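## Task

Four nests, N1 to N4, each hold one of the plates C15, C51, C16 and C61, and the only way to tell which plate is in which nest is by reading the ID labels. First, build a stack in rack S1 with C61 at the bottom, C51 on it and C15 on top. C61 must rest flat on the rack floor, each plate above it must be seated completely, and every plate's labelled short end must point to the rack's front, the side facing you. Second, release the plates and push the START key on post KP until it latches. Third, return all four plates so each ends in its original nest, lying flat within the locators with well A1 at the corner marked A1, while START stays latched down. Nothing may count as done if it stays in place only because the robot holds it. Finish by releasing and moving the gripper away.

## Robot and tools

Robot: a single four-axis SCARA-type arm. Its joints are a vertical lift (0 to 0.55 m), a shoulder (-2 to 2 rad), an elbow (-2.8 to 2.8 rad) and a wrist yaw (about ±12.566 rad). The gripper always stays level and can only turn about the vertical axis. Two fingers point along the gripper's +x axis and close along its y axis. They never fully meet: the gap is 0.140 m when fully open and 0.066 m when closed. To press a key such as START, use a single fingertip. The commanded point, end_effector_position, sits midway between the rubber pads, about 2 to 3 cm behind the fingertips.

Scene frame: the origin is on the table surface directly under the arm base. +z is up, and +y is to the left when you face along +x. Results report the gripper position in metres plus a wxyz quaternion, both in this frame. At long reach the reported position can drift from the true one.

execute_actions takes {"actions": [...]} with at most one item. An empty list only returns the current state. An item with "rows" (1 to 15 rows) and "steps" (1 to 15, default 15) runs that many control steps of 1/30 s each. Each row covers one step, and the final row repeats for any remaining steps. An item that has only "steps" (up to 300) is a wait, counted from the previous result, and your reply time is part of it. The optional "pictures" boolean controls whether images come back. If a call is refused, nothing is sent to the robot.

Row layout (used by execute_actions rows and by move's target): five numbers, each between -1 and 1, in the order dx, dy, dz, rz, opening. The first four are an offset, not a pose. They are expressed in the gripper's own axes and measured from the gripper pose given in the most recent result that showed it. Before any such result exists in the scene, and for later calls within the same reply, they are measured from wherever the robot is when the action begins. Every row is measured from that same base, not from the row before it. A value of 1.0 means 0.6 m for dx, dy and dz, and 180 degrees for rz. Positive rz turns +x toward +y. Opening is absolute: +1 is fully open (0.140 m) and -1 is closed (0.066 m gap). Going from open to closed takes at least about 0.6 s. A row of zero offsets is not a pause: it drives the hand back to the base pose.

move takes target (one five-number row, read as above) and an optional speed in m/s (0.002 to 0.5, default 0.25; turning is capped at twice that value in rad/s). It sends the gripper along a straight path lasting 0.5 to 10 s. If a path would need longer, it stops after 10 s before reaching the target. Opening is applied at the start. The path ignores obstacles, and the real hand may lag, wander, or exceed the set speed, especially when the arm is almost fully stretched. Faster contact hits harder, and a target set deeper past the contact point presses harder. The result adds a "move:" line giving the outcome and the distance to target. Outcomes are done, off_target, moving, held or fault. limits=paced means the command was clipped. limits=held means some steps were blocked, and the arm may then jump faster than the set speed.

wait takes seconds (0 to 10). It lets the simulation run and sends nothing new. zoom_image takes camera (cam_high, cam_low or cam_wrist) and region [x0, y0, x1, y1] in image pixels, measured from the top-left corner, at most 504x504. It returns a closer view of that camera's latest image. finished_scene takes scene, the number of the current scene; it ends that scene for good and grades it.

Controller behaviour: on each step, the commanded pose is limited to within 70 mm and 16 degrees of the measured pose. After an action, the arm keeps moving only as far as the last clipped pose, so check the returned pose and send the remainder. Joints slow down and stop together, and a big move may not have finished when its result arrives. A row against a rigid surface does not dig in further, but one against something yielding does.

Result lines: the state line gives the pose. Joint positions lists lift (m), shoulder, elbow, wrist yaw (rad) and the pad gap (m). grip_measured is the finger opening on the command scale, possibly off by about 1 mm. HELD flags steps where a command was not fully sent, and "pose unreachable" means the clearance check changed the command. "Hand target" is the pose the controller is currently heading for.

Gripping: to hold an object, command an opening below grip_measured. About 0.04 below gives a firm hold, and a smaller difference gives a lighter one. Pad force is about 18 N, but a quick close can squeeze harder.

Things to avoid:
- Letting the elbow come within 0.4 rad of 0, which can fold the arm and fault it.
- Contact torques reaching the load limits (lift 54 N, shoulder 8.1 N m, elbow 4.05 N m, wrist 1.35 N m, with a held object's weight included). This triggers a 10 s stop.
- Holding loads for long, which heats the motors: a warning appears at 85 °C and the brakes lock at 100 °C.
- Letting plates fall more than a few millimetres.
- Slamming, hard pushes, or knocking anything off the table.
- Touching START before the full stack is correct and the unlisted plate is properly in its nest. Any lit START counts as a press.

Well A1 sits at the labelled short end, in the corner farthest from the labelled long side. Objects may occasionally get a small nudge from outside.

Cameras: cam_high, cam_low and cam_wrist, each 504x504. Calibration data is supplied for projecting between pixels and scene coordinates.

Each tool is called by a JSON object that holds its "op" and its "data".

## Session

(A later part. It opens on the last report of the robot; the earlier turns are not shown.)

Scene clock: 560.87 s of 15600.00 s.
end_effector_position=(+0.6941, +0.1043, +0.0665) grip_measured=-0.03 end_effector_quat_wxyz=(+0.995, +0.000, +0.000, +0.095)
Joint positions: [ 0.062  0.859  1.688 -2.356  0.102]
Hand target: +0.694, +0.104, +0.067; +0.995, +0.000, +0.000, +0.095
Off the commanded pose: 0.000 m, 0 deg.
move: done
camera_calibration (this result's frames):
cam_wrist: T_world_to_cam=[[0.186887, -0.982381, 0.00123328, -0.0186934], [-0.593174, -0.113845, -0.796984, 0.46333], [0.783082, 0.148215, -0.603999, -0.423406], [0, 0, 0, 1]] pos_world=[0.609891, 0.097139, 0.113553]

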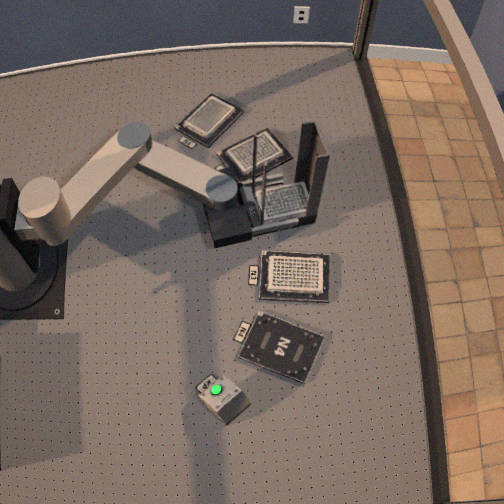

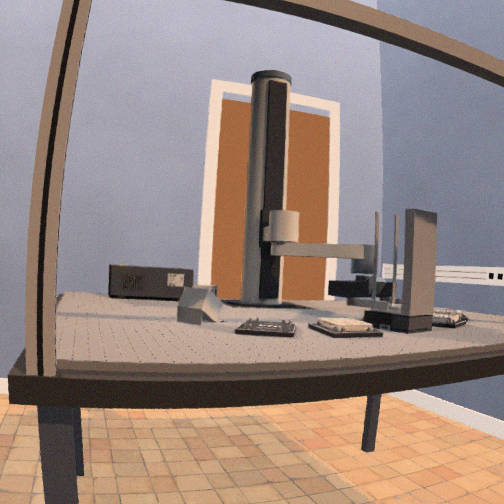

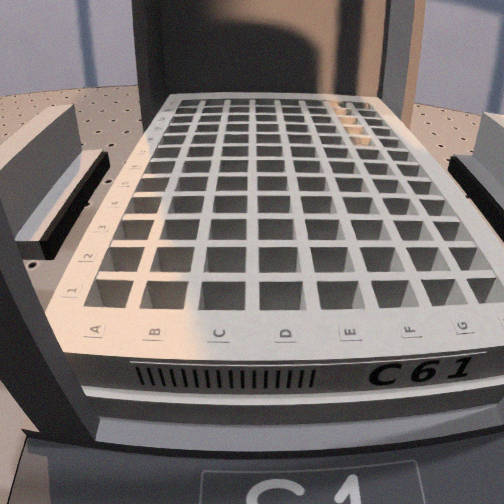

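{"op": "execute_actions", "data": {"actions": [{"rows": [[0,0,0,0,-0.42],[0,0,0,0,-0.42],[0,0,0,0,-0.42],[0,0,0,0,-0.42],[0,0,0,0,-0.45],[0,0,0,0,-0.48],[0,0,0,0,-0.5],[0,0,0,0,-0.52],[0,0,0,0,-0.535],[0,0,0,0,-0.55],[0,0,0,0,-0.565],[0,0,0,0,-0.58],[0,0,0,0,-0.59],[0,0,0,0,-0.6]], "steps": 15}], "pictures": false}}

{"op": "move", "data": {"target": [0,0,0.4258,0,-0.6], "speed": 0.37}}

{"op": "move", "data": {"target": [-0.0886,-0.3004,0,-0.11622,-0.6], "speed": 0.35}}

{"op": "move", "data": {"target": [0.0197,-0.254,-0.4533,-0.09573,-0.6], "speed": 0.4}}

{"op": "zoom_image", "data": {"camera": "cam_wrist", "region": [190,270,330,430]}}

Scene clock: 574.63 s of 15600.00 s.
end_effector_position=(+0.6941, +0.1043, +0.0665) grip_measured=-0.55 end_effector_quat_wxyz=(+0.995, +0.000, +0.000, +0.095)
Joint positions: [ 0.062  0.859  1.688 -2.356  0.082]
Hand target: +0.694, +0.104, +0.067; +0.995, +0.000, +0.000, +0.095
Off the commanded pose: 0.000 m, 0 deg.
Steps of this call (steps 1 to 90: nothing new was sent; then 10.27 s passed at rest; steps 91 to 105: all 15 steps of this action). Readings (end_effector_position):
91: (+0.6941, +0.1043, +0.0665)
92: (+0.6941, +0.1043, +0.0665)
94: (+0.6941, +0.1043, +0.0665)
98: (+0.6941, +0.1043, +0.0665)
105: the state above

Scene clock: 576.07 s of 15600.00 s.
end_effector_position=(+0.6941, +0.1043, +0.3221) grip_measured=-0.55 end_effector_quat_wxyz=(+0.995, +0.000, +0.000, +0.095)
Joint positions: [ 0.317  0.859  1.688 -2.356  0.082]
Hand target: +0.694, +0.104, +0.322; +0.995, +0.000, +0.000, +0.095
Off the commanded pose: 0.000 m, 0 deg.
move: done
camera_calibration (this result's frames):
cam_wrist: T_world_to_cam=[[0.186897, -0.982379, 0.00123328, -0.0190106], [-0.593173, -0.113851, -0.796984, 0.666973], [0.783081, 0.148222, -0.603999, -0.269077], [0, 0, 0, 1]] pos_world=[0.609892, 0.0971433, 0.369068]

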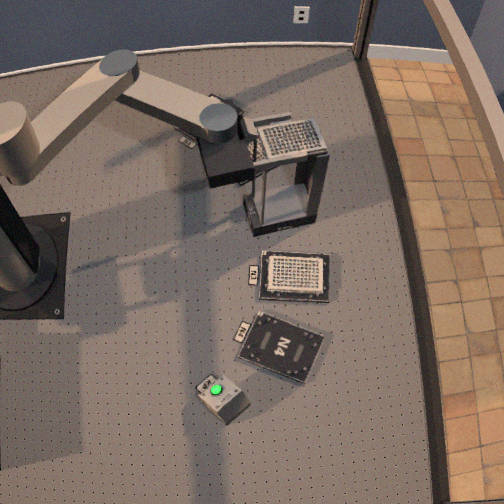

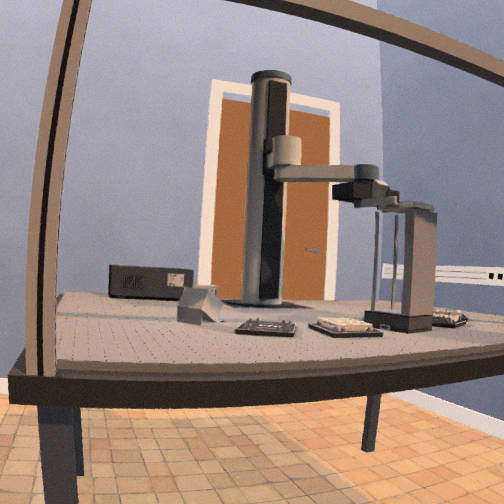

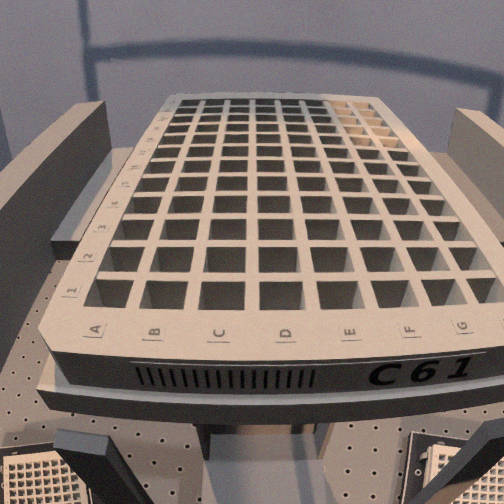

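Scene clock: 577.03 s of 15600.00 s.
end_effector_position=(+0.6760, -0.0830, +0.3221) grip_measured=-0.55 end_effector_quat_wxyz=(+0.996, +0.000, +0.000, -0.087)
Joint positions: [ 0.317  0.551  1.566 -2.291  0.082]
Hand target: +0.676, -0.083, +0.322; +0.996, +0.000, +0.000, -0.087
Off the commanded pose: 0.000 m, 0 deg.
move: done
camera_calibration (this result's frames):
cam_wrist: T_world_to_cam=[[-0.176591, -0.984284, 0.00123328, 0.0459861], [-0.594681, 0.105693, -0.796984, 0.65416], [0.784328, -0.141473, -0.603999, -0.252043], [0, 0, 0, 1]] pos_world=[0.594822, -0.0595345, 0.369065]

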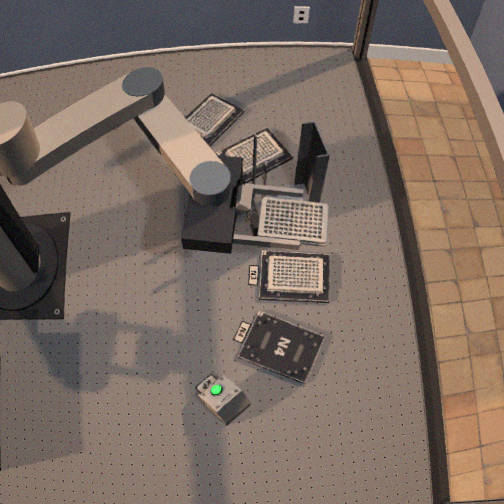

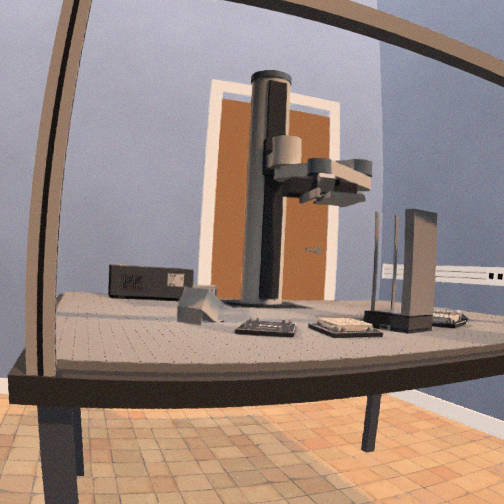

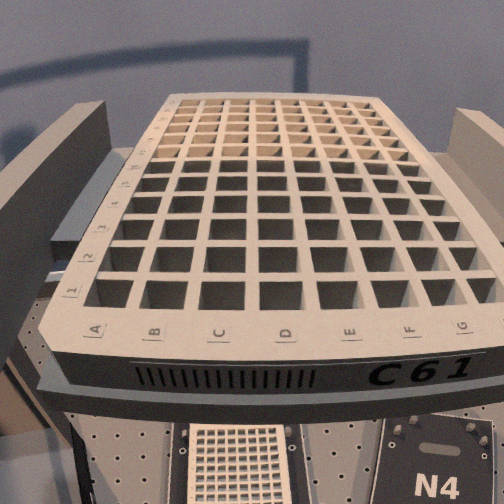

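Scene clock: 578.33 s of 15600.00 s.
end_effector_position=(+0.6611, -0.2352, +0.0500) grip_measured=-0.55 end_effector_quat_wxyz=(+0.972, +0.000, +0.000, -0.235)
Joint positions: [ 0.045  0.189  1.751 -2.415  0.082]
Hand target: +0.661, -0.235, +0.050; +0.972, +0.000, +0.000, -0.235
Off the commanded pose: 0.000 m, 0 deg.
move: done
camera_calibration (this result's frames):
cam_wrist: T_world_to_cam=[[-0.460247, -0.88779, 0.00123328, 0.104032], [-0.536677, 0.277117, -0.796984, 0.446535], [0.707213, -0.367471, -0.603999, -0.428356], [0, 0, 0, 1]] pos_world=[0.590464, -0.188793, 0.0970268]

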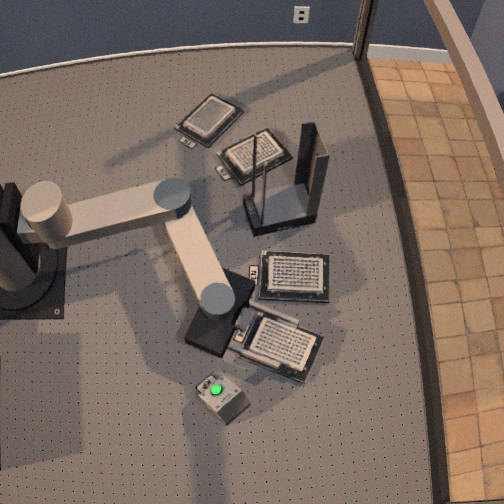

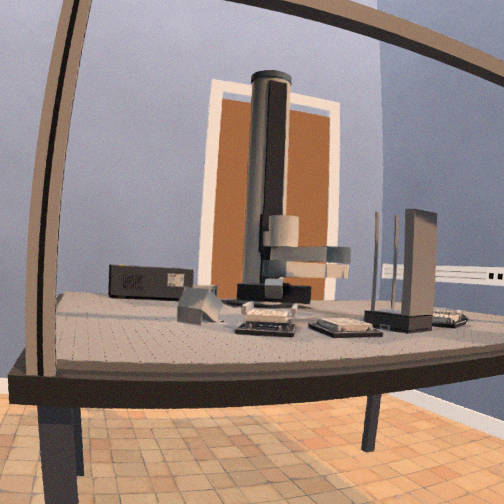

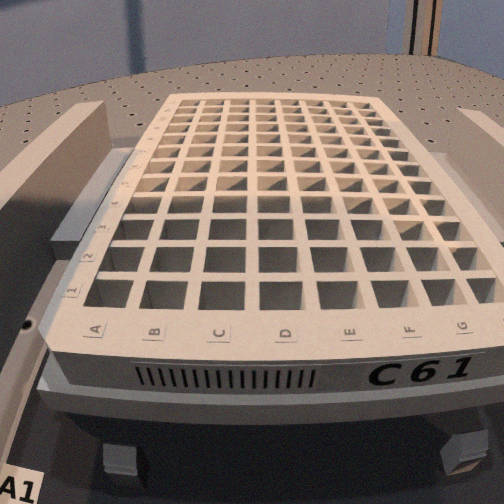

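Region (190, 270, 330, 430) of cam_wrist's 504x504 image, scaled by 3.150, with more detail than that image has; it fills the left 441 columns of this view, and the rest is white.

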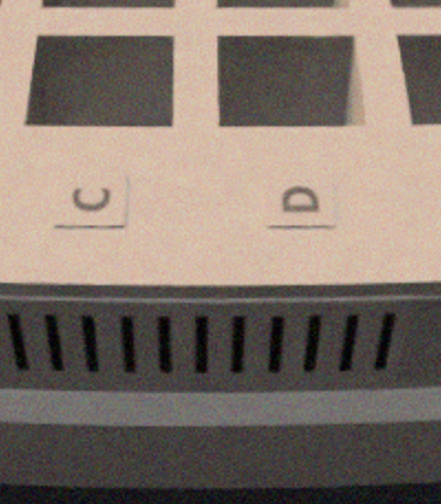

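Aligned. Lower, release, and clear.

{"op": "execute_actions", "data": {"actions": [{"rows": [[0,0,-0.002,0,-0.6],[0,0,-0.0045,0,-0.6],[0,0,-0.007,0,-0.6],[0,0,-0.01,0,-0.6],[0,0,-0.0128,0,-0.6],[0,0,-0.0155,0,-0.6],[0,0,-0.018,0,-0.6],[0,0,-0.0202,0,-0.6],[0,0,-0.0222,0,-0.6],[0,0,-0.0237,0,-0.6],[0,0,-0.0249,0,-0.6],[0,0,-0.0257,0,-0.6],[0,0,-0.0262,0,-0.6],[0,0,-0.0265,0,-0.6]], "steps": 15}], "pictures": false}}

{"op": "execute_actions", "data": {"actions": [{"rows": [[0,0,0,0,-0.58],[0,0,0,0,-0.56],[0,0,0,0,-0.54],[0,0,0,0,-0.52],[0,0,0,0,-0.45],[0,0,0,0,-0.3],[0,0,0,0,-0.1],[0,0,0,0,0.12]], "steps": 13}]}}

{"op": "zoom_image", "data": {"camera": "cam_wrist", "region": [190,270,330,430]}}

{"op": "move", "data": {"target": [-0.24,0,0.16,0,0.12], "speed": 0.4}}

{"op": "zoom_image", "data": {"camera": "cam_high", "region": [160,80,350,260]}}

{"op": "zoom_image", "data": {"camera": "cam_high", "region": [170,240,360,430]}}

Scene clock: 587.53 s of 15600.00 s.
end_effector_position=(+0.6611, -0.2352, +0.0341) grip_measured=-0.55 end_effector_quat_wxyz=(+0.972, +0.000, +0.000, -0.235)
Joint positions: [ 0.029  0.189  1.751 -2.415  0.082]
Hand target: +0.661, -0.235, +0.034; +0.972, +0.000, +0.000, -0.235
Off the commanded pose: 0.000 m, 0 deg.
Steps of this call (steps 1 to 90: nothing new was sent; then 5.70 s passed at rest; steps 91 to 105: all 15 steps of this action). Readings (end_effector_position):
91: (+0.6611, -0.2352, +0.0499)
92: (+0.6611, -0.2352, +0.0489)
94: (+0.6611, -0.2352, +0.0459)
98: (+0.6611, -0.2352, +0.0393)
105: the state above

Scene clock: 587.97 s of 15600.00 s.
end_effector_position=(+0.6611, -0.2352, +0.0341) grip_measured=+0.12 end_effector_quat_wxyz=(+0.972, +0.000, +0.000, -0.235)
Joint positions: [ 0.029  0.189  1.751 -2.415  0.107]
Hand target: +0.661, -0.235, +0.034; +0.972, +0.000, +0.000, -0.235
Off the commanded pose: 0.000 m, 0 deg.
Steps of this call (steps 1 to 13: all 13 steps of this action). Readings (end_effector_position):
1: (+0.6611, -0.2352, +0.0341)
2: (+0.6611, -0.2352, +0.0341)
4: (+0.6611, -0.2352, +0.0341)
8: (+0.6611, -0.2352, +0.0341)
13: the state above
camera_calibration (this result's frames):
cam_wrist: T_world_to_cam=[[-0.460252, -0.887788, 0.00123328, 0.104053], [-0.536676, 0.277119, -0.796984, 0.433852], [0.707211, -0.367475, -0.603999, -0.437966], [0, 0, 0, 1]] pos_world=[0.590463, -0.188794, 0.0811139]

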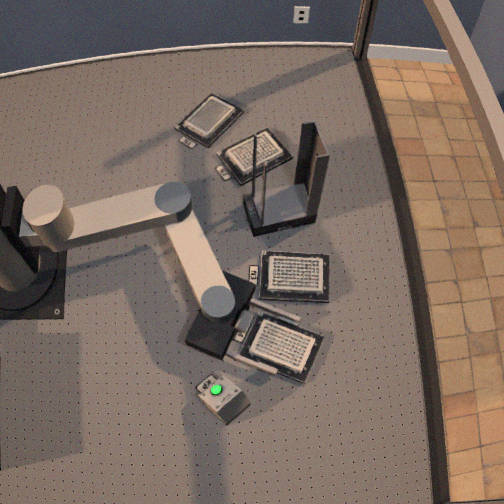

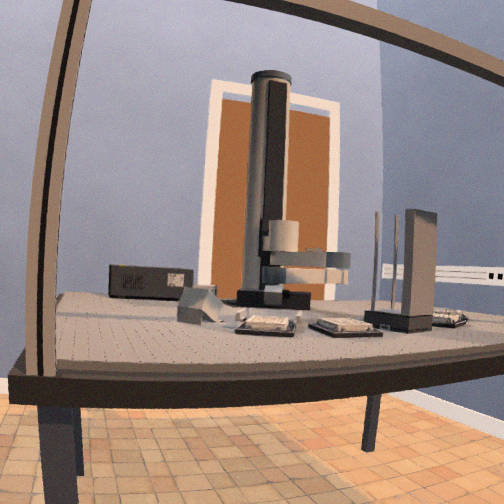

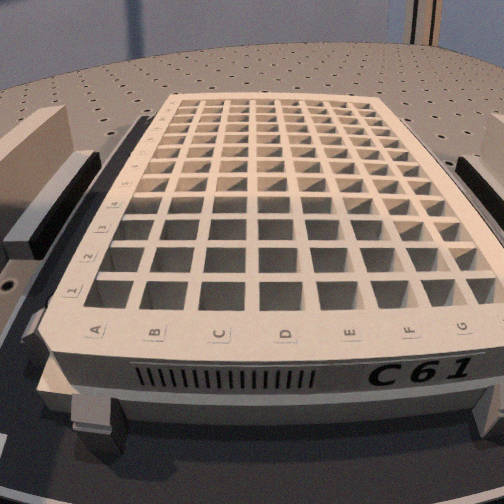

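Region (190, 270, 330, 430) of cam_wrist's 504x504 image, scaled by 3.150, with more detail than that image has; it fills the left 441 columns of this view, and the rest is white.

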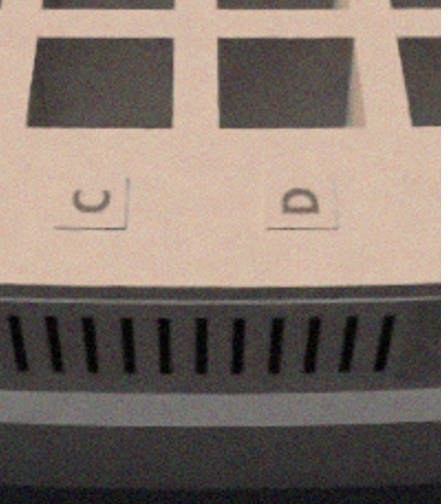

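Scene clock: 589.10 s of 15600.00 s.
end_effector_position=(+0.5330, -0.1693, +0.1302) grip_measured=+0.12 end_effector_quat_wxyz=(+0.972, +0.000, +0.000, -0.236)
Joint positions: [ 0.125  0.501  1.02  -1.996  0.107]
Hand target: +0.533, -0.169, +0.130; +0.972, +0.000, +0.000, -0.235
Off the commanded pose: 0.000 m, 0 deg.
move: done
camera_calibration (this result's frames):
cam_wrist: T_world_to_cam=[[-0.460576, -0.887619, 0.00123328, 0.103751], [-0.536575, 0.277315, -0.796984, 0.423387], [0.707077, -0.367734, -0.603999, -0.265141], [0, 0, 0, 1]] pos_world=[0.462439, -0.122822, 0.17716]

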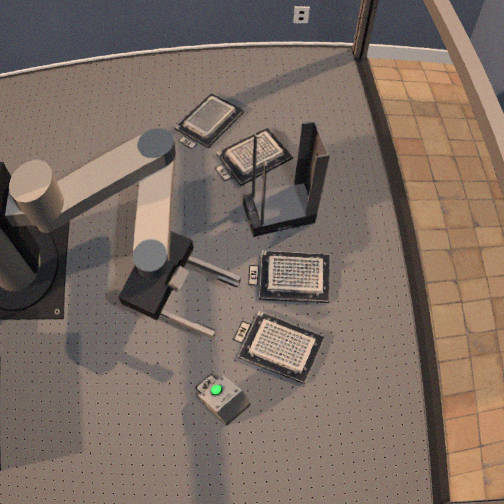

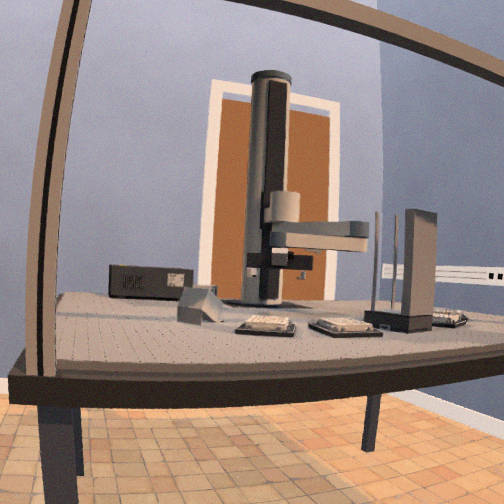

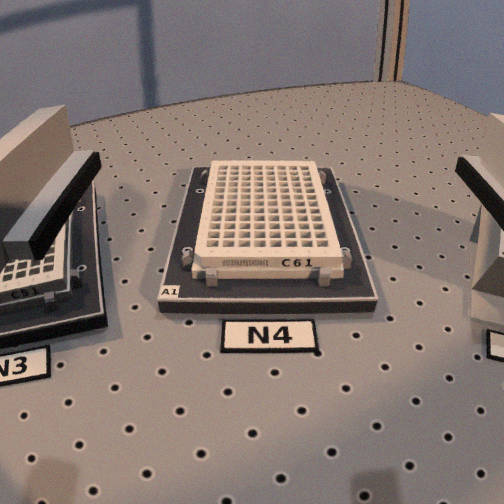

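Region (160, 80, 350, 260) of cam_high's 504x504 image, scaled by 2.653, with more detail than that image has; it fills the top 477 rows of this view, and the rest is white.

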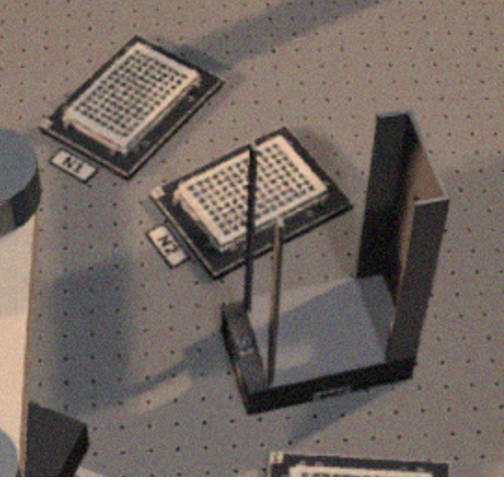

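Region (170, 240, 360, 430) of cam_high's 504x504 image, scaled by 2.653, with more detail than that image has.

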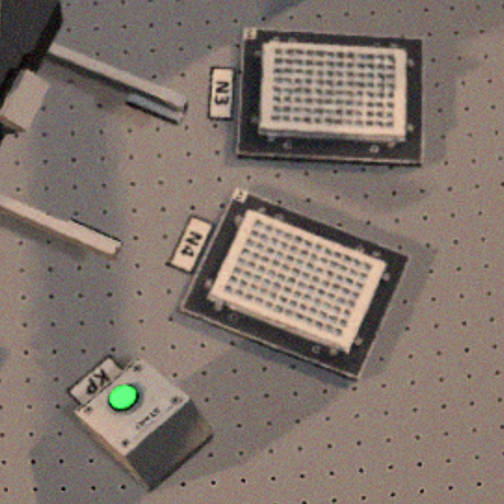

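{"op": "finished_scene", "data": {"scene": 2}}

The scene is finished: the task was done.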